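# Swap reels between scanner glass and two stacks

## Task

Take the reel that sits on the scanner's glass and set it on top of the stack of reels lying label-down, keeping the same face up as it had on the glass; then lift the uppermost reel off the stack of label-up reels and lay it flat on the glass with its label facing down; finish with both grippers released from the reels.

## Robot and tools

Robot: two arms named left_arm and right_arm, each with six revolute joints and a parallel two-finger gripper. The names are labels only, not sides of a camera picture. left_arm is mounted on the +y side.

Frame: all printed positions use one scene frame. Origin is on the table surface midway between the arms, +x points out across the table, +z points up. Arm roots: left_arm at (-0.002, +0.372, 0) m with quat_wxyz (+0.998, 0, 0, +0.061); right_arm at (-0.002, -0.253, 0) m with quat_wxyz (+0.999, 0, 0, +0.043). Each gripper's reported point (end_effector_position, metres, plus end_effector_quat_wxyz) is between the finger pads, roughly 1 cm short of the fingertips; fingers extend along the gripper's +z and close along its y. The reported hand position may be somewhat wrong, more so when the arm is stretched far.

execute_actions: argument actions is a list holding zero or one item. Empty list = just read the state. An item {"steps": N} with no rows is a wait of up to 300 control steps (each 1/30 s), counted from the previous result. An item {"rows": [...], "steps": N} is a motion of 1 to 15 steps (default 15); each row covers one step, and the final row repeats if rows run out. Optional pictures true/false chooses whether camera images come back. A rejected call moves nothing.

Each row is one flat list of 14 numbers in [-1, 1] covering both arms: left_arm waist, shoulder, elbow, wrist pitch, wrist yaw, wrist roll, gripper opening, then the same seven for right_arm. Include both arms every time.

The six joint numbers are offsets, not targets, scaled so 1.0 equals 1.202 rad (waist), 1.258 rad (shoulder), 1.238 rad (elbow), 2.073 rad (wrist pitch), 2.022 rad (wrist yaw and roll). They are measured from the joint angles printed in the most recent result showing them (for the second and later calls in a single reply, or before any result showed angles, from the pose when the action begins), not from the previous row. So all zeros means return to those reference angles, not stand still. Arms can sag under zero offsets; to hold a pose, command the offsets that restore the desired angles, increasing them if a joint keeps falling short.

Joint ranges (rad): waist -2.618 to 3.054, shoulder 0.000 to 3.142, elbow 0.000 to 3.142, wrist pitch -1.571 to 1.571, wrist yaw -1.571 to 1.571, wrist roll -2.094 to 2.094. A request more than 0.036 rad beyond an end is rejected; true ends may differ by up to 0.036 rad, and overshooting requests are clipped, producing a 'joint sent to its limit' line (possibly referring to an earlier, still running action). No such line does not prove there is room left.

Gripper opening is absolute, not an offset: +1 fully open (0.094 m pad gap), -1 closed. grip_measured reports the actual opening on the same scale (readings can be off about 1 mm, a fixed per-gripper bias). To hold something, keep commanding about 0.03 below grip_measured; a smaller margin grips lighter. Thin parts under about 2 mm get less force.

Motion limits: per step each joint target stays within a set lead of its measured angle (0.202 rad waist, 0.258 shoulder, 0.238 elbow, 0.573 wrist pitch, 0.522 wrist yaw and roll), and targets are scaled back if they would move the gripper over 70 mm from where it is. Big offsets therefore take several actions. Between calls, and while you think, the arms keep heading to the last row sent, until they nearly stop or a step is HELD; fingers still moving continue.

Result lines: state line 'left_arm: … | right_arm: …' with pose per gripper; Joint positions and Joint velocities, one block per arm, six joints (rad, rad/s) then finger gap (m, m/s); joint torques in the same joint order (noisy, offset, nonzero in free air); grip_measured; 'joint command not followed' means the clearance check altered or blocked targets on some steps, the rest of the row still applied; HELD marks steps where your row was partly or wholly not sent; MOTOR HOT appears from 75 °C; OVER-TEMPERATURE FAULT reports an arm halted for heat (90 °C stops an arm 10 s; at 100 °C it goes limp and drops).

zoom_image: camera (cam_high, cam_left_wrist or cam_right_wrist, each 504x504) and region [x0, y0, x1, y1] in pixels from the top-left, at most 504 by 504; returns a closer look at that camera's latest image.

read_manual: optional section "licences"; returns URDF licence text only.

finished_scene: scene number; ends the current scene irreversibly and reports whether the goal holds.

Avoid: letting anything leave the table, dropping or slamming reels, letting held reels slip, arms colliding or pressing on each other, heavy pushing, and long loaded holds that heat motors. Brief external tugs on held parts or nudges of loose items may occur.

Each tool is called by a JSON object that holds its "method" and its "body".

## Session

{"method": "execute_actions", "body": {"actions": []}}

Scene clock: 0.00 s of 5800.00 s.
left_arm: end_effector_position=(+0.1586, +0.2385, +0.1774) grip_measured=+1.000 end_effector_quat_wxyz=(+0.001, +0.208, +0.978, +0.011) | right_arm: end_effector_position=(+0.1393, -0.4393, +0.2282) grip_measured=+1.000 end_effector_quat_wxyz=(+0.232, +0.914, -0.001, +0.332)
Joint positions: left_arm=[-0.836  1.356  1.312 -1.535 -0.021 -0.295  0.094] | right_arm=[-1.376  0.796  0.938 -1.004 -0.485  2.035  0.094]
Joint velocities: left_arm=[ 0.002 -0.007 -0.012 -0.007 -0.095 -0.022  0.   ] | right_arm=[ 0.012 -0.007 -0.002  0.022  0.007  0.007  0.   ]
Joint torques (N m, as the arm reports them, + toward a larger angle): no reading

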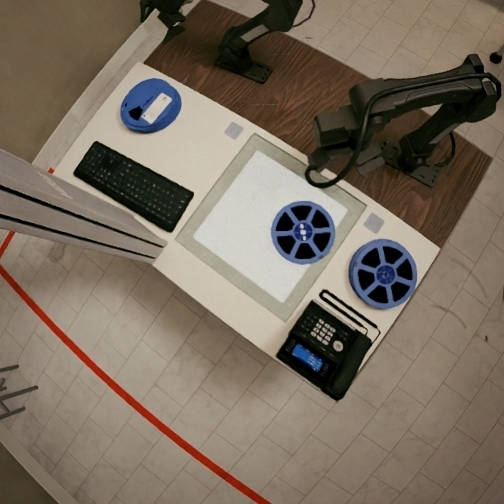

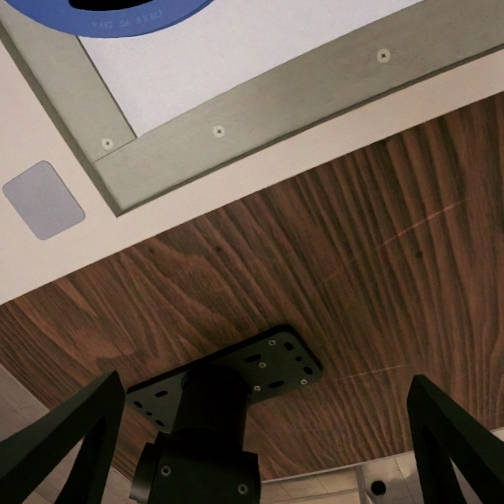

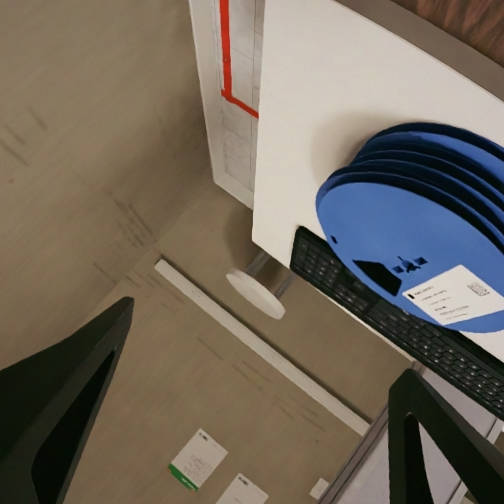

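{"method": "execute_actions", "body": {"actions": [{"rows":[[0.196,0.52,0.285,0.175,0.01,0.146,0.8,0.2,0.5,0.78,-0.05,0.24,-1,1],[0.196,0.52,0.285,0.175,0.01,0.146,0.8,0.2,0.5,0.78,-0.05,0.24,-1,1],[0.196,0.52,0.285,0.175,0.01,0.146,0.8,0.2,0.5,0.78,-0.05,0.24,-1,1],[0.196,0.52,0.285,0.175,0.01,0.146,0.8,0.2,0.5,0.78,-0.05,0.24,-1,1],[0.196,0.52,0.285,0.175,0.01,0.146,0.8,0.2,0.5,0.78,-0.05,0.24,-1,1],[0.196,0.52,0.285,0.175,0.01,0.146,0.8,0.2,0.5,0.78,-0.05,0.24,-1,1],[0.196,0.52,0.285,0.175,0.01,0.146,0.8,0.77,0.5,0.78,-0.05,0.24,-1,1],[0.196,0.52,0.285,0.175,0.01,0.146,0.8,0.77,0.5,0.78,-0.05,0.24,-1,1],[0.196,0.52,0.285,0.175,0.01,0.146,0.8,0.77,0.5,0.78,-0.05,0.24,-1,1],[0.196,0.52,0.285,0.175,0.01,0.146,0.8,0.77,0.5,0.78,-0.05,0.24,-1,1],[0.196,0.52,0.285,0.175,0.01,0.146,0.8,0.77,0.5,0.78,-0.05,0.24,-1,1],[0.196,0.52,0.285,0.175,0.01,0.146,0.8,0.77,0.5,0.78,-0.05,0.24,-1,1],[0.196,0.52,0.285,0.175,0.01,0.146,0.8,0.77,0.5,0.78,-0.05,0.24,-1,1],[0.196,0.52,0.285,0.175,0.01,0.146,0.8,0.77,0.5,0.78,-0.05,0.24,-1,1],[0.196,0.52,0.285,0.175,0.01,0.146,0.8,0.77,0.97,0.78,-0.05,0.24,-1,1]]}], "pictures": false}}

{"method": "execute_actions", "body": {"actions": [{"steps":45}]}}

Scene clock: 12.83 s of 5800.00 s.
left_arm: end_effector_position=(+0.3394, +0.1951, +0.0679) grip_measured=+0.802 end_effector_quat_wxyz=(-0.007, +0.221, +0.975, +0.006) | right_arm: end_effector_position=(+0.3159, -0.4814, +0.3256) grip_measured=+1.000 end_effector_quat_wxyz=(+0.364, +0.617, +0.696, +0.051)
Joint positions: left_arm=[-0.605  2.041  1.651 -1.198 -0.008 -0.038  0.085] | right_arm=[-0.728  1.503  1.781 -1.096 -0.038  0.823  0.094]
Joint velocities: left_arm=[-0.007  0.589 -0.12   0.212 -0.037  0.168  0.001] | right_arm=[ 1.36   0.496  1.492 -0.227  0.154 -1.985  0.   ]
Joint torques (N m, as the arm reports them, + toward a larger angle): left_arm=[  0.35 -13.82   9.07   0.18   0.06   0.09] | right_arm=[ 1.29  4.69  4.75  2.13  0.01 -0.03]
Steps of this call (steps 1 to 90: nothing new was sent; then 9.33 s passed at rest; steps 91 to 105: all 15 steps of this action). Readings (joint positions):
91: left_arm=[-0.822 1.371 1.329 -1.535 -0.013 -0.272] | right_arm=[-1.339 0.829 0.972 -1.046 -0.407 1.960]
92: left_arm=[-0.791 1.402 1.367 -1.522 -0.009 -0.245] | right_arm=[-1.268 0.899 1.042 -1.093 -0.320 1.864]
94: left_arm=[-0.725 1.486 1.454 -1.463 -0.008 -0.200] | right_arm=[-1.173 1.072 1.198 -1.110 -0.213 1.669]
98: left_arm=[-0.639 1.692 1.607 -1.336 -0.008 -0.121] | right_arm=[-1.072 1.399 1.507 -1.098 -0.074 1.288]
105: the state above

Scene clock: 14.33 s of 5800.00 s.
left_arm: end_effector_position=(+0.3403, +0.1946, +0.0710) grip_measured=+0.802 end_effector_quat_wxyz=(-0.000, +0.234, +0.972, +0.004) | right_arm: end_effector_position=(+0.4311, -0.4181, +0.1346) grip_measured=+1.000 end_effector_quat_wxyz=(+0.145, +0.191, +0.971, -0.023)
Joint positions: left_arm=[-0.605  2.029  1.646 -1.19  -0.008 -0.01   0.085] | right_arm=[-0.454  2.04   1.872 -1.108 -0.005  0.021  0.094]
Joint velocities: left_arm=[-0.012 -0.002 -0.007 -0.022 -0.022 -0.022 -0.   ] | right_arm=[-0.012 -0.007 -0.022  0.007 -0.022  0.051  0.   ]
Joint torques (N m, as the arm reports them, + toward a larger angle): left_arm=[ 0.59 -9.95  8.75  0.42  0.08  0.12] | right_arm=[  0.18 -10.88   8.51   1.16   0.09  -0.1 ]
Steps of this call (steps 1 to 45: the robot went on to your last target). Readings (joint positions):
1: left_arm=[-0.605 2.055 1.648 -1.195 -0.008 -0.032] | right_arm=[-0.681 1.528 1.825 -1.093 -0.034 0.757]
2: left_arm=[-0.605 2.058 1.646 -1.195 -0.008 -0.028] | right_arm=[-0.636 1.559 1.854 -1.083 -0.032 0.696]
4: left_arm=[-0.605 2.050 1.646 -1.191 -0.008 -0.021] | right_arm=[-0.560 1.635 1.876 -1.073 -0.031 0.579]
8: left_arm=[-0.605 2.031 1.646 -1.190 -0.008 -0.015] | right_arm=[-0.479 1.839 1.878 -1.073 -0.029 0.350]
45: the state above
All arms were judged still, so your last target was given up. Only a new action makes them travel on or press farther. Fingers that are still opening or closing keep moving.

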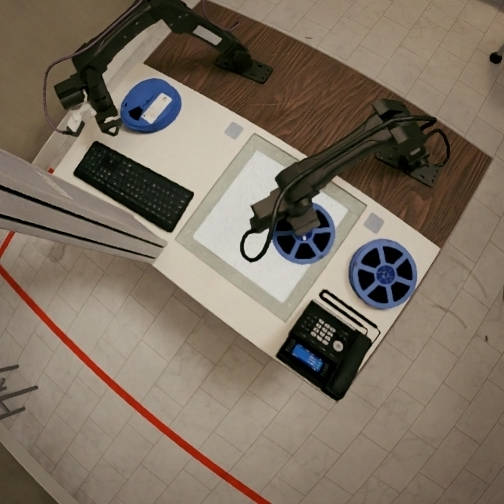

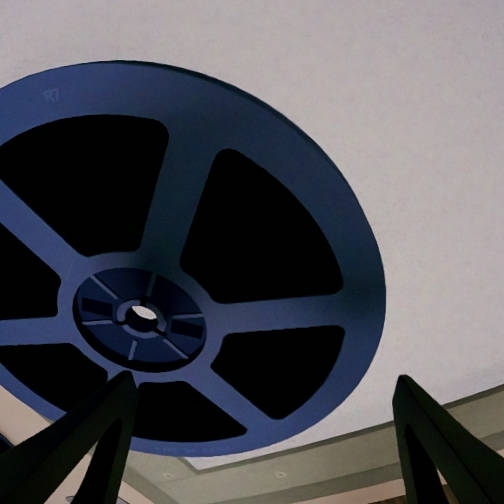

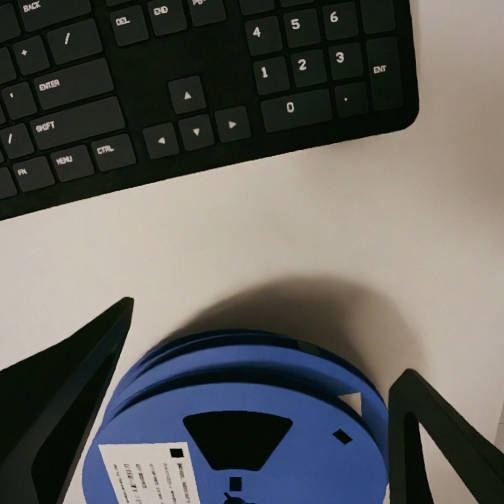

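{"method": "execute_actions", "body": {"actions": [{"rows":[[-0.022,0.03,0.01,0.025,0,0,0.8,0,-0.02,0.02,0,0,0,1]]}]}}

{"method": "zoom_image", "body": {"camera": "cam_high", "region": [70, 20, 230, 160]}}

Scene clock: 17.87 s of 5800.00 s.
left_arm: end_effector_position=(+0.3420, +0.1841, +0.0599) grip_measured=+0.802 end_effector_quat_wxyz=(+0.001, +0.245, +0.970, +0.004) | right_arm: end_effector_position=(+0.4311, -0.4181, +0.1346) grip_measured=+1.000 end_effector_quat_wxyz=(+0.145, +0.191, +0.971, -0.023)
Joint positions: left_arm=[-0.627  2.059  1.646 -1.158 -0.008 -0.01   0.085] | right_arm=[-0.454  2.04   1.872 -1.108 -0.005  0.021  0.094]
Joint velocities: left_arm=[ 0.002 -0.027 -0.002 -0.007 -0.022 -0.037 -0.001] | right_arm=[-0.002  0.017 -0.022  0.007  0.037  0.037  0.   ]
Joint torques (N m, as the arm reports them, + toward a larger angle): left_arm=[-0.3  -8.26  8.02  0.41  0.01 -0.01] | right_arm=[ -0.15 -10.87   7.93   1.08   0.04   0.02]
Steps of this call (steps 1 to 90: nothing new was sent; then 0.03 s passed at rest; steps 91 to 105: all 15 steps of this action). Readings (joint positions):
91: left_arm=[-0.607 2.031 1.646 -1.188 -0.008 -0.010] | right_arm=[-0.454 2.040 1.872 -1.108 -0.005 0.021]
92: left_arm=[-0.610 2.034 1.646 -1.182 -0.008 -0.010] | right_arm=[-0.454 2.040 1.872 -1.108 -0.005 0.021]
94: left_arm=[-0.618 2.044 1.646 -1.171 -0.008 -0.010] | right_arm=[-0.454 2.040 1.872 -1.108 -0.005 0.021]
98: left_arm=[-0.627 2.059 1.646 -1.162 -0.008 -0.010] | right_arm=[-0.454 2.040 1.872 -1.108 -0.005 0.021]
105: the state above

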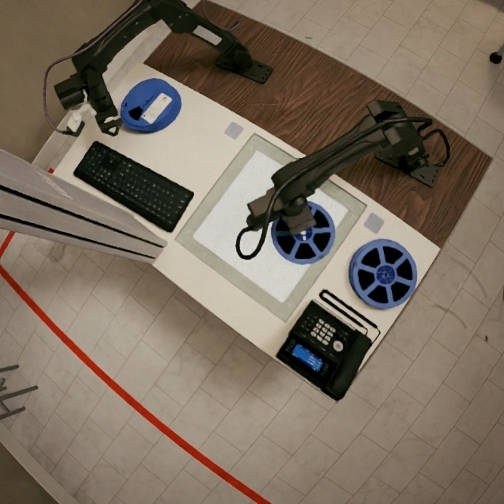

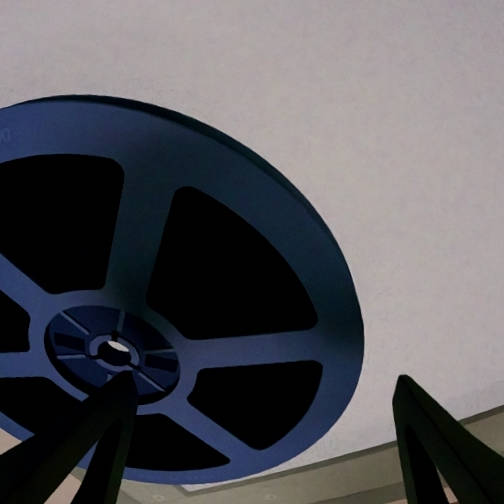

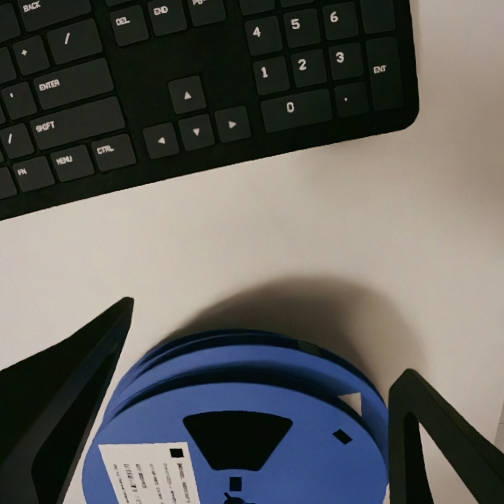

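Region (70, 20, 230, 160) of cam_high's 504x504 image, scaled by 3.150, with more detail than that image has; it fills the top 441 rows of this view, and the rest is white.

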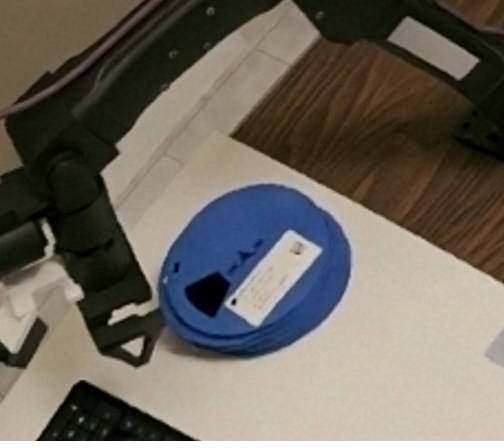

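{"method": "execute_actions", "body": {"actions": [{"rows":[[0,0.045,0.01,0.012,0,0,0.8,0,0.07,0.02,0.01,0,0,1]]}], "pictures": false}}

{"method": "execute_actions", "body": {"actions": [{"rows":[[0,-0.005,0.01,0,0,0,0.26,0,-0.02,0.02,0.01,0,0,1]]}]}}

Scene clock: 21.07 s of 5800.00 s.
left_arm: end_effector_position=(+0.3424, +0.1836, +0.0456) grip_measured=+0.801 end_effector_quat_wxyz=(-0.012, +0.246, +0.969, +0.008) | right_arm: end_effector_position=(+0.4327, -0.4187, +0.0841) grip_measured=+1.000 end_effector_quat_wxyz=(+0.093, +0.192, +0.977, -0.014)
Joint positions: left_arm=[-0.628  2.099  1.649 -1.148 -0.01  -0.01   0.085] | right_arm=[-0.454  2.159  1.879 -1.102 -0.005  0.021  0.094]
Joint velocities: left_arm=[ 0.002 -0.007  0.022 -0.051 -0.051 -0.007 -0.   ] | right_arm=[ 0.012 -0.002 -0.007  0.007  0.022 -0.007  0.   ]
Joint torques (N m, as the arm reports them, + toward a larger angle): left_arm=[ 0.13 -8.1   7.79  0.33  0.01 -0.07] | right_arm=[ -0.04 -11.86   7.24   1.12  -0.03   0.01]
Steps of this call (steps 1 to 15: the robot went on to your last target; steps 16 to 81: nothing new was sent; steps 82 to 96: all 15 steps of this action). Readings (joint positions):
82: left_arm=[-0.627 2.063 1.646 -1.156 -0.008 -0.010] | right_arm=[-0.454 2.048 1.874 -1.108 -0.005 0.021]
83: left_arm=[-0.627 2.068 1.646 -1.153 -0.008 -0.010] | right_arm=[-0.454 2.059 1.878 -1.106 -0.005 0.021]
85: left_arm=[-0.627 2.087 1.646 -1.151 -0.008 -0.010] | right_arm=[-0.454 2.094 1.879 -1.102 -0.005 0.021]
89: left_arm=[-0.628 2.099 1.649 -1.148 -0.010 -0.010] | right_arm=[-0.454 2.153 1.879 -1.102 -0.005 0.021]
96: the state above

Scene clock: 21.57 s of 5800.00 s.
left_arm: end_effector_position=(+0.3425, +0.1836, +0.0456) grip_measured=+0.316 end_effector_quat_wxyz=(-0.012, +0.245, +0.969, +0.008) | right_arm: end_effector_position=(+0.4327, -0.4187, +0.0841) grip_measured=+1.000 end_effector_quat_wxyz=(+0.093, +0.192, +0.977, -0.014)
Joint positions: left_arm=[-0.628  2.099  1.649 -1.148 -0.01  -0.011  0.062] | right_arm=[-0.454  2.159  1.879 -1.102 -0.005  0.021  0.094]
Joint velocities: left_arm=[-0.022  0.012 -0.007 -0.051  0.037 -0.037 -0.   ] | right_arm=[ 0.002 -0.012 -0.017 -0.037 -0.007  0.007  0.   ]
Joint torques (N m, as the arm reports them, + toward a larger angle): left_arm=[ 0.16 -9.62  7.77  0.18  0.01 -0.03] | right_arm=[  0.04 -11.69   7.6    1.15   0.02   0.  ]
Steps of this call (steps 1 to 15: all 15 steps of this action). Readings (joint positions):
1: left_arm=[-0.628 2.099 1.649 -1.148 -0.010 -0.010] | right_arm=[-0.454 2.159 1.879 -1.102 -0.005 0.021]
2: left_arm=[-0.628 2.099 1.649 -1.148 -0.008 -0.010] | right_arm=[-0.454 2.159 1.879 -1.102 -0.005 0.021]
4: left_arm=[-0.628 2.099 1.649 -1.148 -0.010 -0.011] | right_arm=[-0.454 2.159 1.879 -1.102 -0.005 0.021]
8: left_arm=[-0.628 2.099 1.649 -1.148 -0.010 -0.011] | right_arm=[-0.454 2.159 1.879 -1.102 -0.005 0.021]
15: the state above

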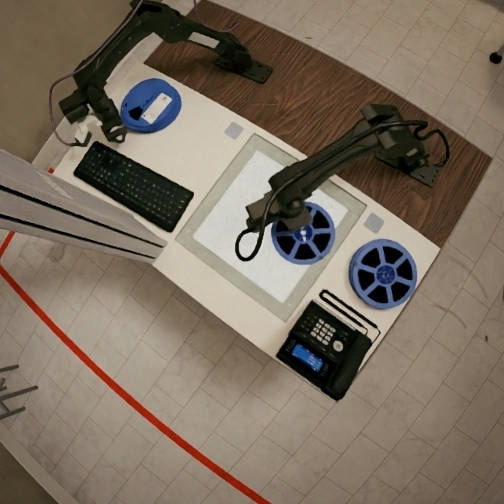

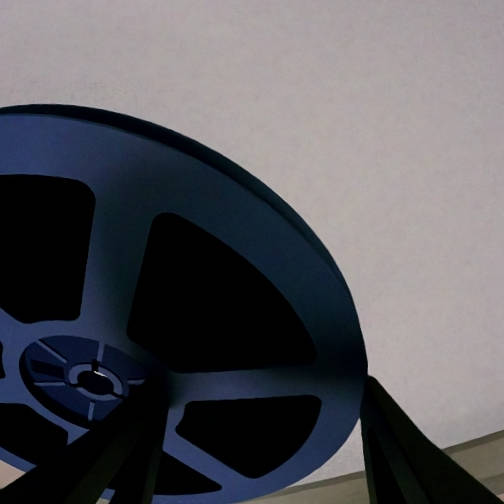

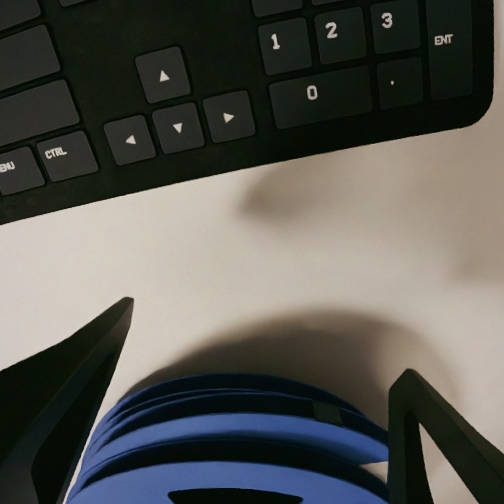

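{"method": "execute_actions", "body": {"actions": [{"rows":[[0,-0.03,0.03,-0.03,0,0,0.26,0,-0.015,0.02,-0.02,0,0,1],[0,-0.03,0.03,-0.03,0,0,0.26,0,-0.015,0.02,-0.02,0,0,1],[0,-0.06,0.07,-0.07,0,0,0.26,0,-0.015,0.02,-0.04,0,0,1],[0,-0.06,0.07,-0.07,0,0,0.26,0,-0.015,0.02,-0.04,0,0,1],[0,-0.09,0.11,-0.11,0,0,0.26,0,-0.015,0.02,-0.06,0,0,1],[0,-0.09,0.11,-0.11,0,0,0.26,0,-0.015,0.02,-0.06,0,0,1],[0,-0.11,0.155,-0.15,0,0,0.26,-0.01,-0.015,0.02,-0.08,0,0,1],[0,-0.11,0.155,-0.15,0,0,0.26,-0.01,-0.015,0.02,-0.08,0,0,1],[0,-0.11,0.155,-0.15,0,0,0.26,-0.02,-0.015,0.02,-0.1,0,0,1],[0,-0.11,0.155,-0.15,0,0,0.26,-0.02,-0.015,0.02,-0.1,0,0,1],[0,-0.11,0.155,-0.15,0,0,0.26,-0.03,-0.015,0.02,-0.12,0,0,1],[0,-0.11,0.155,-0.15,0,0,0.26,-0.03,-0.015,0.02,-0.12,0,0,1],[0,-0.11,0.155,-0.15,0,0,0.26,-0.04,-0.015,0.02,-0.14,0,0,1]]}], "pictures": false}}

{"method": "execute_actions", "body": {"actions": [{"steps":10}], "pictures": false}}

{"method": "execute_actions", "body": {"actions": [{"rows":[[0.04,0,0.01,0,0,0,0.26,0,-0.015,0.02,0,0,0,1],[0.08,0,0.01,0,0,0,0.26,0,-0.015,0.02,0,0,0,1],[0.12,0,0.01,0,0,0,0.26,0,-0.015,0.02,0,0,0,1],[0.17,0,0.01,0,0,0,0.26,0,-0.015,0.02,0,0,0,1],[0.22,0,0.01,0,0,0,0.26,0,-0.015,0.02,0,0,0,1],[0.27,0,0.01,0,0,0,0.26,0,-0.015,0.02,0,0,0,1],[0.32,0,0.01,0,0,0,0.26,0,-0.015,0.02,0,0,0,1],[0.37,0,0.01,0,0,0,0.26,0,-0.015,0.02,0,0,0,1],[0.42,0,0.01,0,0,0,0.26,0,-0.015,0.02,0,0,0,1],[0.46,0,0.01,0,0,0,0.26,0,-0.015,0.02,0,0,0,1],[0.5,0,0.01,0,0,0,0.26,0,-0.015,0.02,0,0,0,1],[0.52,0,0.01,0,0,0,0.26,0,-0.015,0.02,0,0,0,1],[0.535,0,0.01,0,0,0,0.26,0,-0.015,0.02,0,0,0,1],[0.547,0,0.01,0,0,0,0.26,0,-0.015,0.02,0,0,0,1]]}], "pictures": false}}

{"method": "execute_actions", "body": {"actions": [{"steps":15}]}}

{"method": "zoom_image", "body": {"camera": "cam_high", "region": [70, 20, 230, 160]}}

Scene clock: 42.80 s of 5800.00 s.
left_arm: end_effector_position=(+0.3281, +0.1915, +0.1447) grip_measured=+0.316 end_effector_quat_wxyz=(+0.015, +0.245, +0.969, +0.001) | right_arm: end_effector_position=(+0.3831, -0.4126, +0.0798) grip_measured=+1.000 end_effector_quat_wxyz=(-0.003, +0.206, +0.978, +0.003)
Joint positions: left_arm=[-0.628  1.955  1.833 -1.42  -0.01  -0.011  0.062] | right_arm=[-0.483  2.159  1.879 -1.298 -0.005  0.019  0.094]
Joint velocities: left_arm=[ 0.002  0.012  0.012 -0.271  0.007 -0.051  0.   ] | right_arm=[-0.188 -0.002 -0.007 -0.462  0.022 -0.066  0.   ]
Joint torques (N m, as the arm reports them, + toward a larger angle): left_arm=[ 0.04 -8.    7.46  0.27 -0.03  0.02] | right_arm=[ -0.63 -10.71   7.53   0.38   0.     0.06]
Steps of this call (steps 1 to 15: the robot went on to your last target; steps 16 to 90: nothing new was sent; then 17.73 s passed at rest; steps 91 to 105: all 15 steps of this action). Readings (joint positions):
91: left_arm=[-0.628 2.099 1.651 -1.153 -0.010 -0.011] | right_arm=[-0.454 2.159 1.879 -1.104 -0.005 0.021]
92: left_arm=[-0.628 2.099 1.654 -1.161 -0.010 -0.011] | right_arm=[-0.454 2.159 1.879 -1.110 -0.005 0.021]
94: left_arm=[-0.628 2.094 1.677 -1.204 -0.010 -0.011] | right_arm=[-0.454 2.159 1.879 -1.130 -0.005 0.021]
98: left_arm=[-0.628 2.040 1.767 -1.325 -0.010 -0.011] | right_arm=[-0.454 2.159 1.879 -1.193 -0.005 0.021]
105: the state above

Scene clock: 43.13 s of 5800.00 s.
left_arm: end_effector_position=(+0.3221, +0.1949, +0.1431) grip_measured=+0.316 end_effector_quat_wxyz=(-0.001, +0.245, +0.969, +0.005) | right_arm: end_effector_position=(+0.3683, -0.4135, +0.0802) grip_measured=+1.000 end_effector_quat_wxyz=(-0.029, +0.214, +0.976, +0.007)
Joint positions: left_arm=[-0.628  1.96   1.833 -1.449 -0.01  -0.011  0.062] | right_arm=[-0.498  2.159  1.879 -1.351 -0.003  0.019  0.094]
Joint velocities: left_arm=[ 0.002  0.012 -0.032 -0.037 -0.007  0.081 -0.   ] | right_arm=[-0.002 -0.002  0.007 -0.022 -0.081 -0.007  0.   ]
Joint torques (N m, as the arm reports them, + toward a larger angle): left_arm=[-0.12 -8.17  7.48  0.13  0.01  0.02] | right_arm=[ -0.57 -10.87   7.29   0.21   0.05   0.02]
Steps of this call (steps 1 to 10: the robot went on to your last target). Readings (joint positions):
1: left_arm=[-0.628 1.957 1.833 -1.428 -0.010 -0.011] | right_arm=[-0.489 2.159 1.879 -1.312 -0.005 0.019]
2: left_arm=[-0.628 1.959 1.833 -1.434 -0.010 -0.011] | right_arm=[-0.493 2.159 1.879 -1.323 -0.005 0.019]
4: left_arm=[-0.628 1.960 1.833 -1.441 -0.010 -0.011] | right_arm=[-0.498 2.159 1.879 -1.336 -0.004 0.019]
8: left_arm=[-0.628 1.960 1.833 -1.447 -0.010 -0.011] | right_arm=[-0.498 2.159 1.879 -1.349 -0.003 0.019]
10: the state above

Scene clock: 43.63 s of 5800.00 s.
left_arm: end_effector_position=(+0.3643, +0.4392, +0.1431) grip_measured=+0.316 end_effector_quat_wxyz=(+0.004, -0.091, +0.996, +0.008) | right_arm: end_effector_position=(+0.3683, -0.4134, +0.0802) grip_measured=+1.000 end_effector_quat_wxyz=(-0.030, +0.214, +0.976, +0.007)
Joint positions: left_arm=[ 0.05   1.96   1.833 -1.435 -0.016 -0.011  0.062] | right_arm=[-0.498  2.159  1.879 -1.352 -0.003  0.019  0.094]
Joint velocities: left_arm=[ 0.623  0.002 -0.007 -0.037 -0.183  0.007  0.001] | right_arm=[ 0.002 -0.012 -0.002 -0.007 -0.051 -0.007  0.   ]
Joint torques (N m, as the arm reports them, + toward a larger angle): left_arm=[-6.02 -8.14  8.11  0.11  0.38 -0.03] | right_arm=[ -0.13 -10.97   7.38   0.5    0.01   0.08]
Steps of this call (steps 1 to 15: all 15 steps of this action). Readings (joint positions):
1: left_arm=[-0.625 1.960 1.833 -1.449 -0.008 -0.011] | right_arm=[-0.498 2.159 1.879 -1.352 -0.003 0.019]
2: left_arm=[-0.614 1.960 1.833 -1.449 -0.002 -0.011] | right_arm=[-0.498 2.159 1.879 -1.352 -0.003 0.019]
4: left_arm=[-0.557 1.960 1.833 -1.449 0.010 -0.011] | right_arm=[-0.498 2.159 1.879 -1.352 -0.003 0.019]
8: left_arm=[-0.330 1.960 1.833 -1.443 0.013 -0.011] | right_arm=[-0.498 2.159 1.879 -1.352 -0.003 0.019]
15: the state above

Scene clock: 44.13 s of 5800.00 s.
left_arm: end_effector_position=(+0.3644, +0.4311, +0.1431) grip_measured=+0.316 end_effector_quat_wxyz=(+0.002, -0.081, +0.997, +0.006) | right_arm: end_effector_position=(+0.3683, -0.4134, +0.0802) grip_measured=+1.000 end_effector_quat_wxyz=(-0.030, +0.214, +0.976, +0.007)
Joint positions: left_arm=[ 0.03   1.96   1.833 -1.441 -0.011 -0.011  0.062] | right_arm=[-0.498  2.159  1.879 -1.352 -0.003  0.019  0.094]
Joint velocities: left_arm=[ 0.012  0.002 -0.012 -0.022 -0.066 -0.022  0.   ] | right_arm=[ 0.007 -0.002  0.002 -0.051 -0.037 -0.037  0.   ]
Joint torques (N m, as the arm reports them, + toward a larger angle): left_arm=[-0.26 -8.13  8.13  0.16  0.01 -0.05] | right_arm=[  0.03 -10.68   7.49   0.52  -0.01   0.01]
Steps of this call (steps 1 to 15: the robot went on to your last target). Readings (joint positions):
1: left_arm=[0.064 1.960 1.833 -1.436 -0.021 -0.011] | right_arm=[-0.498 2.159 1.879 -1.352 -0.003 0.019]
2: left_arm=[0.067 1.960 1.833 -1.437 -0.023 -0.011] | right_arm=[-0.498 2.159 1.879 -1.352 -0.003 0.019]
4: left_arm=[0.056 1.960 1.833 -1.439 -0.022 -0.011] | right_arm=[-0.498 2.159 1.879 -1.352 -0.003 0.019]
8: left_arm=[0.032 1.960 1.833 -1.440 -0.013 -0.011] | right_arm=[-0.498 2.159 1.879 -1.352 -0.003 0.019]
15: the state above

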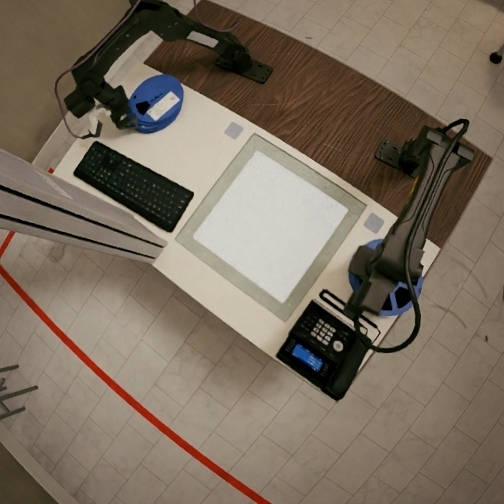

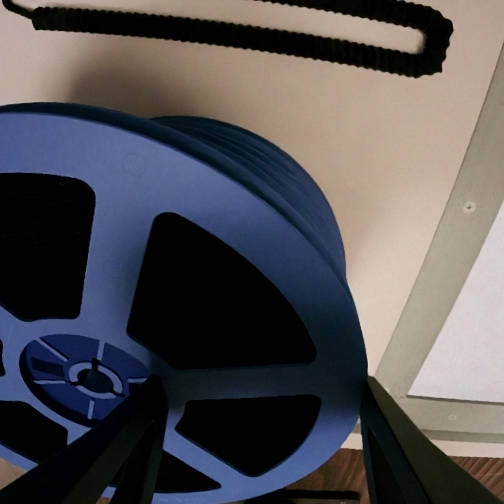

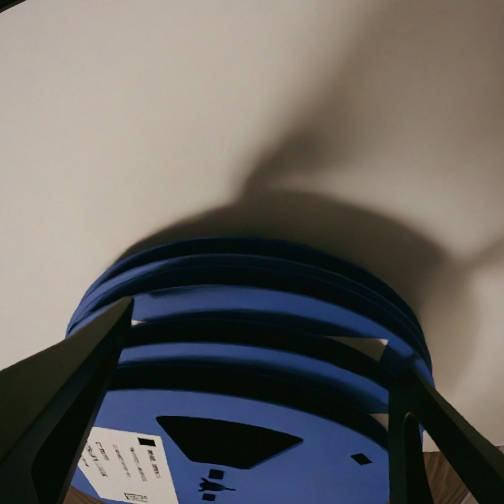

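Region (70, 20, 230, 160) of cam_high's 504x504 image, scaled by 3.150, with more detail than that image has; it fills the top 441 rows of this view, and the rest is white.

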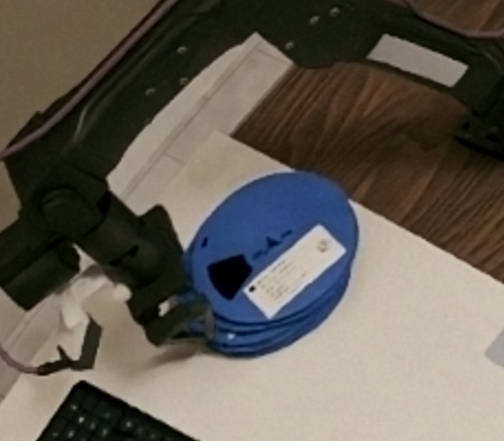

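{"method": "execute_actions", "body": {"actions": [{"rows":[[0,0,-0.03,0.015,0,0,0.26,0,-0.045,0.02,0.005,0,0,1],[0,0,-0.03,0.015,0,0,0.26,0,-0.045,0.02,0.005,0,0,1],[0,0,-0.06,0.03,0,0,0.26,0,-0.045,0.02,0.005,0,0,1],[0,0,-0.06,0.03,0,0,0.26,0,-0.045,0.02,0.005,0,0,1],[0,0,-0.1,0.05,0,0,0.26,0,-0.045,0.02,0.005,0,0,1]]}]}}

{"method": "zoom_image", "body": {"camera": "cam_high", "region": [330, 220, 450, 340]}}

Scene clock: 49.20 s of 5800.00 s.
left_arm: end_effector_position=(+0.3546, +0.4296, +0.1087) grip_measured=+0.316 end_effector_quat_wxyz=(-0.025, -0.081, +0.996, +0.004) | right_arm: end_effector_position=(+0.3691, -0.4138, +0.0884) grip_measured=+1.000 end_effector_quat_wxyz=(-0.019, +0.214, +0.977, +0.005)
Joint positions: left_arm=[ 0.03   1.968  1.707 -1.36  -0.011 -0.011  0.062] | right_arm=[-0.498  2.137  1.879 -1.351 -0.003  0.019  0.094]
Joint velocities: left_arm=[ 0.007  0.012  0.007  0.095 -0.022 -0.037 -0.001] | right_arm=[ 0.002 -0.012  0.017 -0.11  -0.007  0.081  0.   ]
Joint torques (N m, as the arm reports them, + toward a larger angle): left_arm=[ 0.05 -8.82  7.28  0.28  0.03 -0.05] | right_arm=[ -0.01 -11.89   7.67   0.66   0.03   0.06]
Steps of this call (steps 1 to 15: the robot went on to your last target; steps 16 to 90: nothing new was sent; then 1.57 s passed at rest; steps 91 to 105: all 15 steps of this action). Readings (joint positions):
91: left_arm=[0.030 1.960 1.829 -1.437 -0.011 -0.011] | right_arm=[-0.498 2.157 1.879 -1.351 -0.003 0.019]
92: left_arm=[0.030 1.960 1.822 -1.434 -0.011 -0.011] | right_arm=[-0.498 2.155 1.879 -1.351 -0.003 0.019]
94: left_arm=[0.030 1.960 1.792 -1.417 -0.011 -0.011] | right_arm=[-0.498 2.149 1.879 -1.351 -0.003 0.019]
98: left_arm=[0.030 1.964 1.717 -1.382 -0.011 -0.011] | right_arm=[-0.498 2.138 1.879 -1.351 -0.003 0.019]
105: the state above

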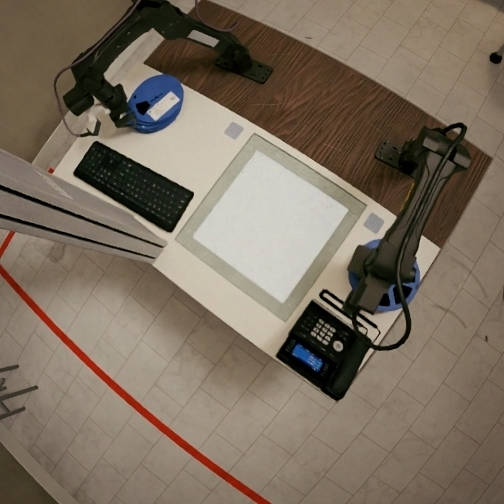

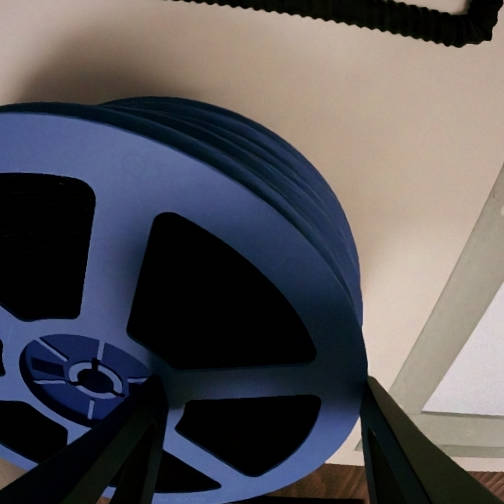

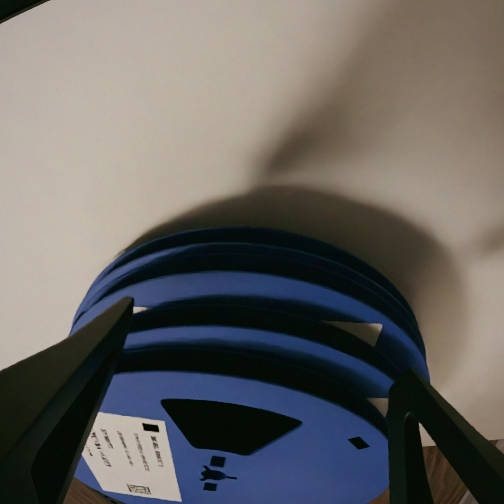

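Region (330, 220, 450, 340) of cam_high's 504x504 image, scaled by 4.200, with more detail than that image has.

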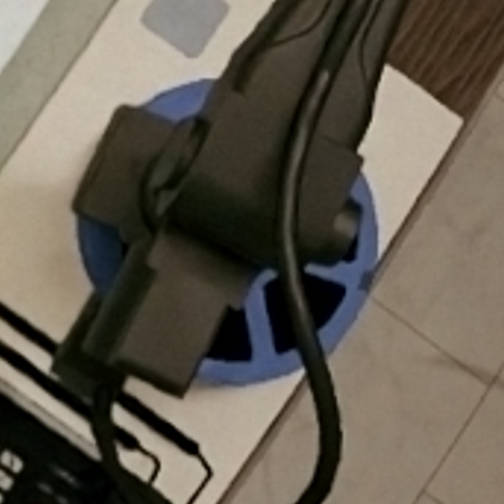

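{"method": "execute_actions", "body": {"actions": [{"rows":[[-0.016,0,0,0.01,0,0,0.26,0,-0.02,0.02,-0.02,0,0,1],[-0.016,0,0,0.01,0,0,0.26,0,-0.02,0.02,-0.02,0,0,1],[-0.016,0,0,0.01,0,0,0.26,-0.01,-0.02,0.02,-0.04,0,0,1],[-0.016,0,0,0.01,0,0,0.26,-0.01,-0.02,0.02,-0.04,0,0,1],[-0.016,0.02,0,0.02,0,0,0.26,-0.02,-0.02,0.02,-0.06,0,0,1],[-0.016,0.02,0,0.02,0,0,0.26,-0.02,-0.02,0.02,-0.06,0,0,1],[-0.016,0.035,0,0.025,0,0,0.26,-0.03,-0.02,0.02,-0.08,0,0,1],[-0.016,0.035,0,0.025,0,0,0.26,-0.03,-0.02,0.02,-0.08,0,0,1],[-0.016,0.035,0,0.025,0,0,0.26,-0.04,-0.02,0.02,-0.095,0,0,1]]}], "pictures": false}}

{"method": "execute_actions", "body": {"actions": [{"steps":10}]}}

{"method": "zoom_image", "body": {"camera": "cam_high", "region": [70, 20, 230, 160]}}

Scene clock: 57.77 s of 5800.00 s.
left_arm: end_effector_position=(+0.3624, +0.4261, +0.0927) grip_measured=+0.316 end_effector_quat_wxyz=(-0.032, -0.075, +0.997, +0.003) | right_arm: end_effector_position=(+0.3268, -0.4123, +0.0931) grip_measured=+1.000 end_effector_quat_wxyz=(-0.096, +0.234, +0.967, +0.023)
Joint positions: left_arm=[ 0.018  2.013  1.707 -1.328 -0.011 -0.011  0.062] | right_arm=[-0.541  2.137  1.879 -1.509 -0.004  0.019  0.094]
Joint velocities: left_arm=[-0.012 -0.007  0.017  0.066 -0.007 -0.007 -0.   ] | right_arm=[-0.002 -0.007 -0.007 -0.168 -0.022 -0.037  0.   ]
Joint torques (N m, as the arm reports them, + toward a larger angle): left_arm=[-0.64 -8.62  6.7   0.33 -0.04 -0.04] | right_arm=[ -0.37 -10.93   7.5    0.15  -0.05  -0.01]
Steps of this call (steps 1 to 15: the robot went on to your last target; steps 16 to 90: nothing new was sent; then 5.07 s passed at rest; steps 91 to 105: all 15 steps of this action). Readings (joint positions):
91: left_arm=[0.029 1.968 1.707 -1.353 -0.011 -0.011] | right_arm=[-0.498 2.137 1.879 -1.353 -0.003 0.019]
92: left_arm=[0.028 1.968 1.707 -1.353 -0.011 -0.011] | right_arm=[-0.498 2.137 1.879 -1.358 -0.003 0.019]
94: left_arm=[0.023 1.968 1.707 -1.353 -0.011 -0.011] | right_arm=[-0.498 2.137 1.879 -1.377 -0.003 0.019]
98: left_arm=[0.018 1.983 1.707 -1.341 -0.011 -0.011] | right_arm=[-0.509 2.137 1.879 -1.436 -0.004 0.019]
105: the state above

Scene clock: 58.10 s of 5800.00 s.
left_arm: end_effector_position=(+0.3629, +0.4261, +0.0927) grip_measured=+0.316 end_effector_quat_wxyz=(-0.031, -0.075, +0.997, +0.004) | right_arm: end_effector_position=(+0.3226, -0.4103, +0.0941) grip_measured=+1.000 end_effector_quat_wxyz=(-0.105, +0.234, +0.966, +0.025)
Joint positions: left_arm=[ 0.018  2.013  1.707 -1.326 -0.011 -0.011  0.062] | right_arm=[-0.541  2.137  1.879 -1.529 -0.004  0.019  0.094]
Joint velocities: left_arm=[ 0.007 -0.017 -0.012  0.051  0.095 -0.022 -0.001] | right_arm=[-0.002  0.002 -0.012  0.051 -0.095  0.007  0.   ]
Joint torques (N m, as the arm reports them, + toward a larger angle): left_arm=[-0.73 -8.75  6.63  0.29 -0.05  0.  ] | right_arm=[ -0.34 -10.79   7.21   0.03   0.02   0.04]
Steps of this call (steps 1 to 10: the robot went on to your last target). Readings (joint positions):
1: left_arm=[0.018 2.013 1.707 -1.327 -0.011 -0.011] | right_arm=[-0.541 2.137 1.879 -1.514 -0.004 0.019]
2: left_arm=[0.018 2.013 1.707 -1.327 -0.011 -0.011] | right_arm=[-0.541 2.137 1.879 -1.518 -0.004 0.019]
4: left_arm=[0.018 2.013 1.707 -1.327 -0.011 -0.011] | right_arm=[-0.541 2.137 1.879 -1.523 -0.004 0.019]
8: left_arm=[0.018 2.013 1.707 -1.326 -0.011 -0.011] | right_arm=[-0.541 2.137 1.879 -1.527 -0.004 0.019]
10: the state above

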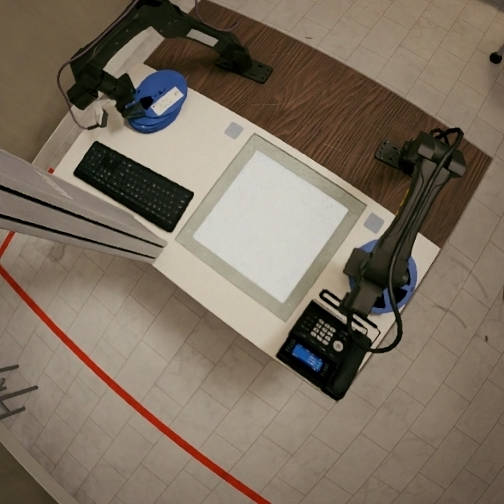

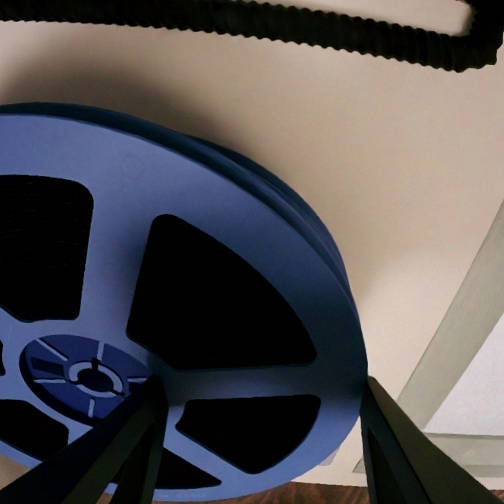

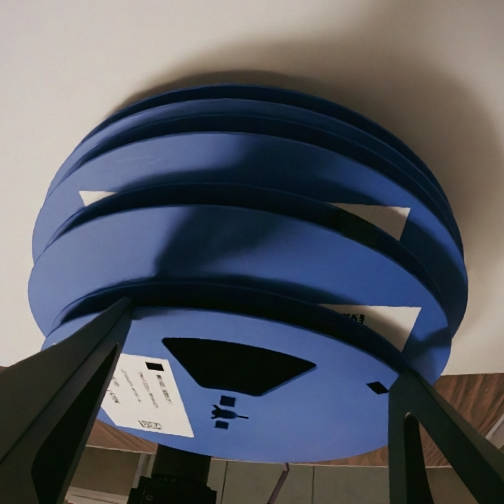

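Region (70, 20, 230, 160) of cam_high's 504x504 image, scaled by 3.150, with more detail than that image has; it fills the top 441 rows of this view, and the rest is white.

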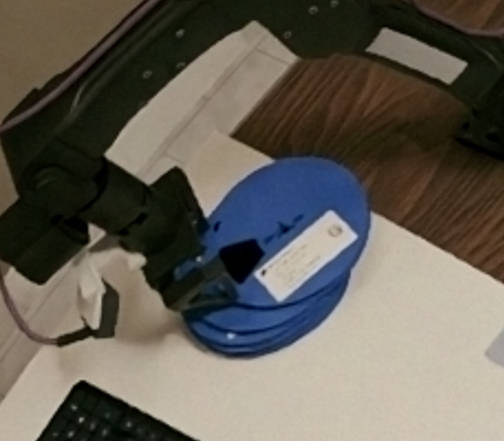

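{"method": "execute_actions", "body": {"actions": [{"rows":[[-0.005,0,-0.045,0.02,0,0,0.26,0,-0.15,0.02,0.03,0,0,1],[-0.005,0,-0.045,0.02,0,0,0.26,0,-0.15,0.02,0.03,0,0,1],[-0.005,0,-0.045,0.02,0,0,0.26,0,-0.15,0.02,0.03,0,0,1],[-0.005,0,-0.045,0.02,0,0,0.26,0,-0.15,0.02,0.03,0,0,1],[-0.005,0,-0.045,0.02,0,0,0.26,0,-0.15,0.02,0.03,0,0,1],[-0.005,0,-0.045,0.02,0,0,0.26,0,-0.15,0.02,0.03,0,0,1],[-0.005,0,-0.045,0.02,0,0,0.26,-1,-0.42,-0.4,0.5,0,0.27,-0.3]]}], "pictures": false}}

{"method": "execute_actions", "body": {"actions": [{"steps":35}]}}

Scene clock: 66.40 s of 5800.00 s.
left_arm: end_effector_position=(+0.3622, +0.4261, +0.0903) grip_measured=+0.316 end_effector_quat_wxyz=(-0.028, -0.075, +0.997, +0.004) | right_arm: end_effector_position=(+0.2755, -0.5666, +0.1816) grip_measured=-0.298 end_effector_quat_wxyz=(+0.264, +0.573, +0.774, -0.050)
Joint positions: left_arm=[ 0.017  2.005  1.686 -1.307 -0.012 -0.011  0.062] | right_arm=[-0.941  1.638  1.447 -0.835 -0.016  0.424  0.033]
Joint velocities: left_arm=[ 0.002  0.012  0.012  0.051 -0.007  0.007 -0.   ] | right_arm=[-1.546 -0.017 -0.52   1.56   0.007  0.681 -0.001]
Joint torques (N m, as the arm reports them, + toward a larger angle): left_arm=[-0.6  -7.96  3.62  0.36  0.04 -0.01] | right_arm=[-0.8  -7.79  5.58  1.64  0.11  0.14]
Steps of this call (steps 1 to 30: the robot went on to your last target; steps 31 to 90: nothing new was sent; then 4.80 s passed at rest; steps 91 to 105: all 15 steps of this action). Readings (joint positions):
91: left_arm=[0.018 2.013 1.699 -1.320 -0.011 -0.011] | right_arm=[-0.541 2.124 1.876 -1.522 -0.004 0.019]
92: left_arm=[0.017 2.010 1.693 -1.315 -0.012 -0.011] | right_arm=[-0.541 2.105 1.872 -1.513 -0.004 0.019]
94: left_arm=[0.017 2.006 1.688 -1.309 -0.012 -0.011] | right_arm=[-0.541 2.044 1.872 -1.498 -0.004 0.019]
98: left_arm=[0.017 2.005 1.686 -1.307 -0.012 -0.011] | right_arm=[-0.576 1.881 1.774 -1.349 -0.018 0.143]
105: the state above

Scene clock: 67.57 s of 5800.00 s.
left_arm: end_effector_position=(+0.3622, +0.4261, +0.0903) grip_measured=+0.316 end_effector_quat_wxyz=(-0.028, -0.075, +0.997, +0.004) | right_arm: end_effector_position=(-0.0444, -0.7199, +0.2084) grip_measured=-0.298 end_effector_quat_wxyz=(+0.332, +0.826, +0.408, -0.205)
Joint positions: left_arm=[ 0.017  2.005  1.686 -1.307 -0.012 -0.011  0.062] | right_arm=[-1.75   1.638  1.396 -0.528  0.001  0.559  0.033]
Joint velocities: left_arm=[-0.007 -0.017  0.002 -0.007 -0.037  0.007  0.   ] | right_arm=[-0.007 -0.002  0.007  0.022  0.037  0.007  0.   ]
Joint torques (N m, as the arm reports them, + toward a larger angle): left_arm=[-0.66 -7.91  3.5   0.35 -0.01 -0.06] | right_arm=[ 0.43 -8.62  5.97  2.18 -0.03  0.11]
Steps of this call (steps 1 to 35: the robot went on to your last target). Readings (joint positions):
1: left_arm=[0.017 2.005 1.686 -1.307 -0.012 -0.011] | right_arm=[-0.996 1.638 1.431 -0.784 -0.015 0.445]
2: left_arm=[0.017 2.005 1.686 -1.307 -0.012 -0.011] | right_arm=[-1.052 1.638 1.417 -0.741 -0.015 0.462]
4: left_arm=[0.017 2.005 1.686 -1.307 -0.012 -0.011] | right_arm=[-1.165 1.638 1.401 -0.679 -0.014 0.490]
8: left_arm=[0.017 2.005 1.686 -1.307 -0.012 -0.011] | right_arm=[-1.396 1.638 1.396 -0.596 -0.013 0.524]
35: the state above

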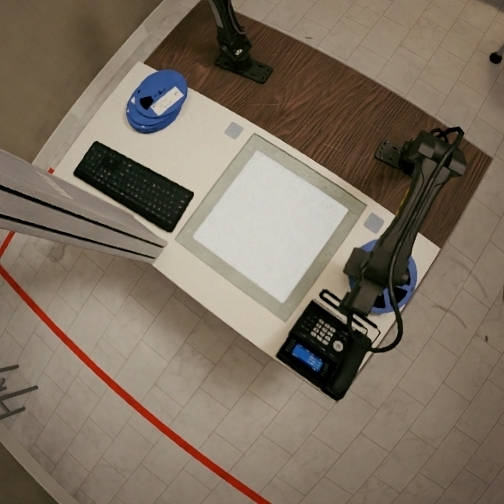

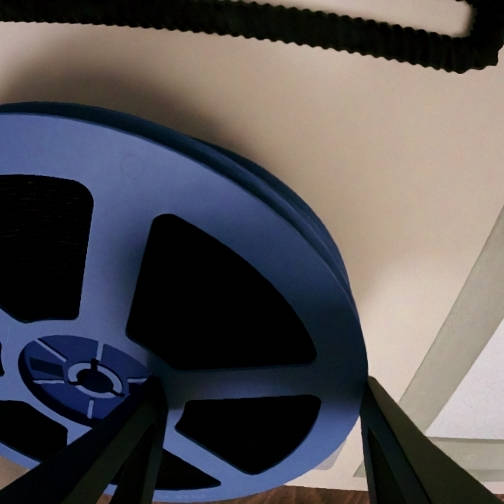

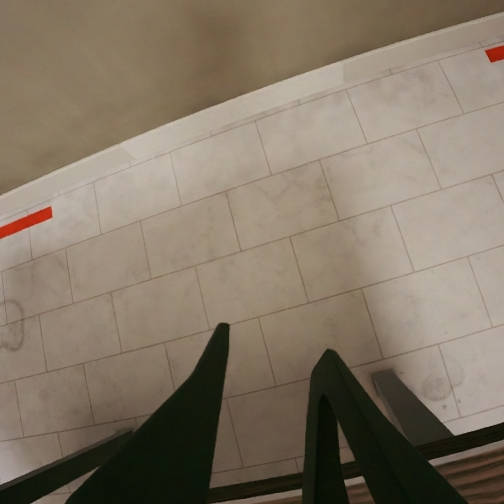

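Contact; release left and lift, right continues.

{"method": "execute_actions", "body": {"actions": [{"rows":[[0,0,0.01,0,0,0,0.5,-0.125,-0.03,-0.3,0.5,-0.78,0,-0.3],[0,0,0.01,0,0,0,0.5,-0.125,-0.03,-0.3,0.5,-0.78,0,-0.3],[0,0,0.01,0,0,0,0.5,-0.125,-0.03,-0.3,0.5,-0.78,0,-0.3],[0,0,0.01,0,0,0,0.5,-0.125,-0.03,-0.3,0.5,-0.78,0,-0.3],[0,0,0.01,0,0,0,0.5,-0.125,-0.03,-0.3,0.5,-0.78,0,-0.3],[0,0,0.01,0,0,0,0.5,-0.125,-0.03,-0.3,0.5,-0.78,0,-0.3],[0,0,0.01,0,0,0,0.5,-0.125,-0.03,-0.3,0.5,-0.78,0,-0.3],[0,-0.05,0.01,0,0,0,0.5,-0.125,-0.03,-0.3,0.5,-0.78,0,-0.3],[0,-0.05,0.01,0,0,0,0.5,-0.125,-0.03,-0.3,0.5,-0.78,0,-0.3],[0,-0.1,0.01,0,0,0,0.5,-0.125,-0.03,-0.3,0.5,-0.78,0,-0.3],[0,-0.1,0.01,0,0,0,0.5,-0.125,-0.03,-1,0.5,-0.78,0,-0.3],[0,-0.2,0.01,0,0,0,0.5,-0.125,-0.03,-1,0.5,-0.78,0,-0.3],[0,-0.2,0.01,0,0,0,0.5,-0.125,-0.03,-1,0.5,-0.78,0,-0.3],[0,-0.2,0.01,0,0,0,0.5,-0.125,-0.03,-1,0.5,-0.78,0,-0.3],[0.4,-0.25,0.01,0,0,0,0.5,-0.125,-0.03,-1,0.5,-0.78,0,-0.3]]}], "pictures": false}}

{"method": "execute_actions", "body": {"actions": [{"steps":35}]}}

{"method": "zoom_image", "body": {"camera": "cam_high", "region": [330, 220, 450, 340]}}

Scene clock: 82.03 s of 5800.00 s.
left_arm: end_effector_position=(+0.3607, +0.4298, +0.1572) grip_measured=+0.498 end_effector_quat_wxyz=(+0.069, -0.082, +0.994, +0.007) | right_arm: end_effector_position=(+0.0740, -0.6389, +0.1923) grip_measured=-0.298 end_effector_quat_wxyz=(+0.650, +0.509, +0.550, +0.130)
Joint positions: left_arm=[ 0.032  1.811  1.683 -1.304 -0.005 -0.01   0.07 ] | right_arm=[-1.911  1.603  0.77   0.433 -1.251  0.561  0.033]
Joint velocities: left_arm=[ 0.413 -1.233 -0.002 -0.007  0.374 -0.007  0.   ] | right_arm=[-0.007 -0.017 -1.795  0.271 -1.516  0.037  0.   ]
Joint torques (N m, as the arm reports them, + toward a larger angle): left_arm=[11.41 -7.34  8.35  0.49 -0.78 -0.08] | right_arm=[ 1.17 -5.87  4.18  1.83 -0.49  0.  ]
From where the robot then was, a joint's target lay farther than a number of 1.0 reaches, so one or more steps of this call were cut to that.
Steps of this call (steps 1 to 15: the robot went on to your last target; steps 16 to 90: nothing new was sent; then 10.97 s passed at rest; steps 91 to 105: all 15 steps of this action). Readings (joint positions):
91: left_arm=[0.017 2.005 1.688 -1.308 -0.012 -0.011] | right_arm=[-1.768 1.630 1.353 -0.442 -0.081 0.559]
92: left_arm=[0.017 2.005 1.688 -1.309 -0.012 -0.011] | right_arm=[-1.797 1.614 1.282 -0.312 -0.189 0.559]
94: left_arm=[0.017 2.005 1.688 -1.309 -0.012 -0.011] | right_arm=[-1.868 1.605 1.139 -0.088 -0.384 0.559]
98: left_arm=[0.017 2.000 1.688 -1.308 -0.012 -0.011] | right_arm=[-1.915 1.636 1.008 0.177 -0.727 0.561]
105: the state above

Scene clock: 83.20 s of 5800.00 s.
left_arm: end_effector_position=(+0.2903, +0.5890, +0.2032) grip_measured=+0.499 end_effector_quat_wxyz=(+0.128, -0.311, +0.940, +0.052) | right_arm: end_effector_position=(+0.1333, -0.4483, +0.0837) grip_measured=-0.298 end_effector_quat_wxyz=(+0.561, +0.561, +0.441, +0.420)
Joint positions: left_arm=[ 0.503  1.692  1.698 -1.299 -0.022 -0.01   0.07 ] | right_arm=[-1.907  1.603  0.139  0.479 -1.55   0.564  0.033]
Joint velocities: left_arm=[-0.012  0.022 -0.007  0.066 -0.037 -0.051 -0.   ] | right_arm=[-0.007 -0.007  0.002  0.022 -0.022 -0.007 -0.   ]
Joint torques (N m, as the arm reports them, + toward a larger angle): left_arm=[-0.32 -6.44  7.4   0.66  0.06 -0.05] | right_arm=[ 0.66 -3.11  4.35  1.53 -0.87 -0.01]
Steps of this call (steps 1 to 35: the robot went on to your last target). Readings (joint positions):
1: left_arm=[0.062 1.771 1.683 -1.304 0.003 -0.010] | right_arm=[-1.911 1.603 0.705 0.440 -1.298 0.561]
2: left_arm=[0.111 1.737 1.686 -1.304 0.005 -0.010] | right_arm=[-1.911 1.603 0.636 0.446 -1.339 0.561]
4: left_arm=[0.242 1.697 1.695 -1.303 0.005 -0.010] | right_arm=[-1.911 1.603 0.494 0.454 -1.403 0.562]
8: left_arm=[0.495 1.691 1.698 -1.297 -0.015 -0.010] | right_arm=[-1.911 1.603 0.213 0.458 -1.482 0.563]
35: the state above

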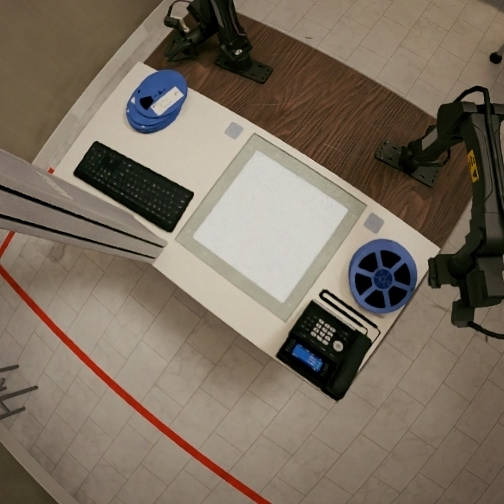

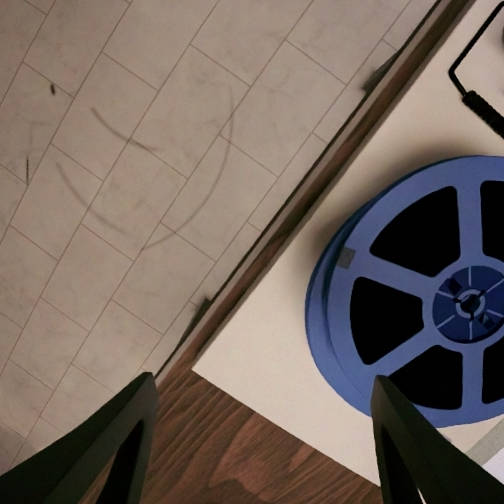

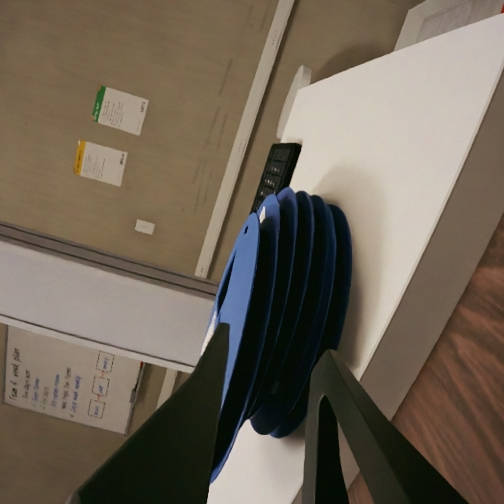

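Region (330, 220, 450, 340) of cam_high's 504x504 image, scaled by 4.200, with more detail than that image has.

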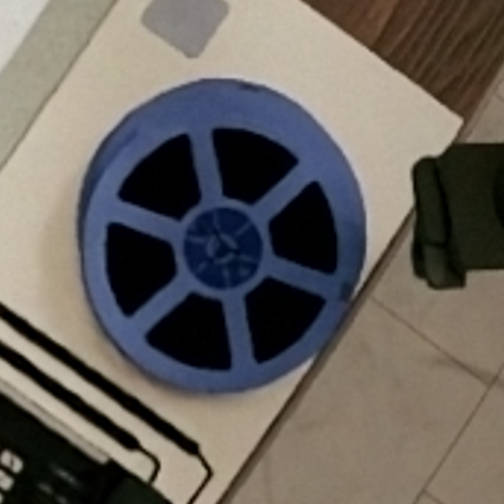

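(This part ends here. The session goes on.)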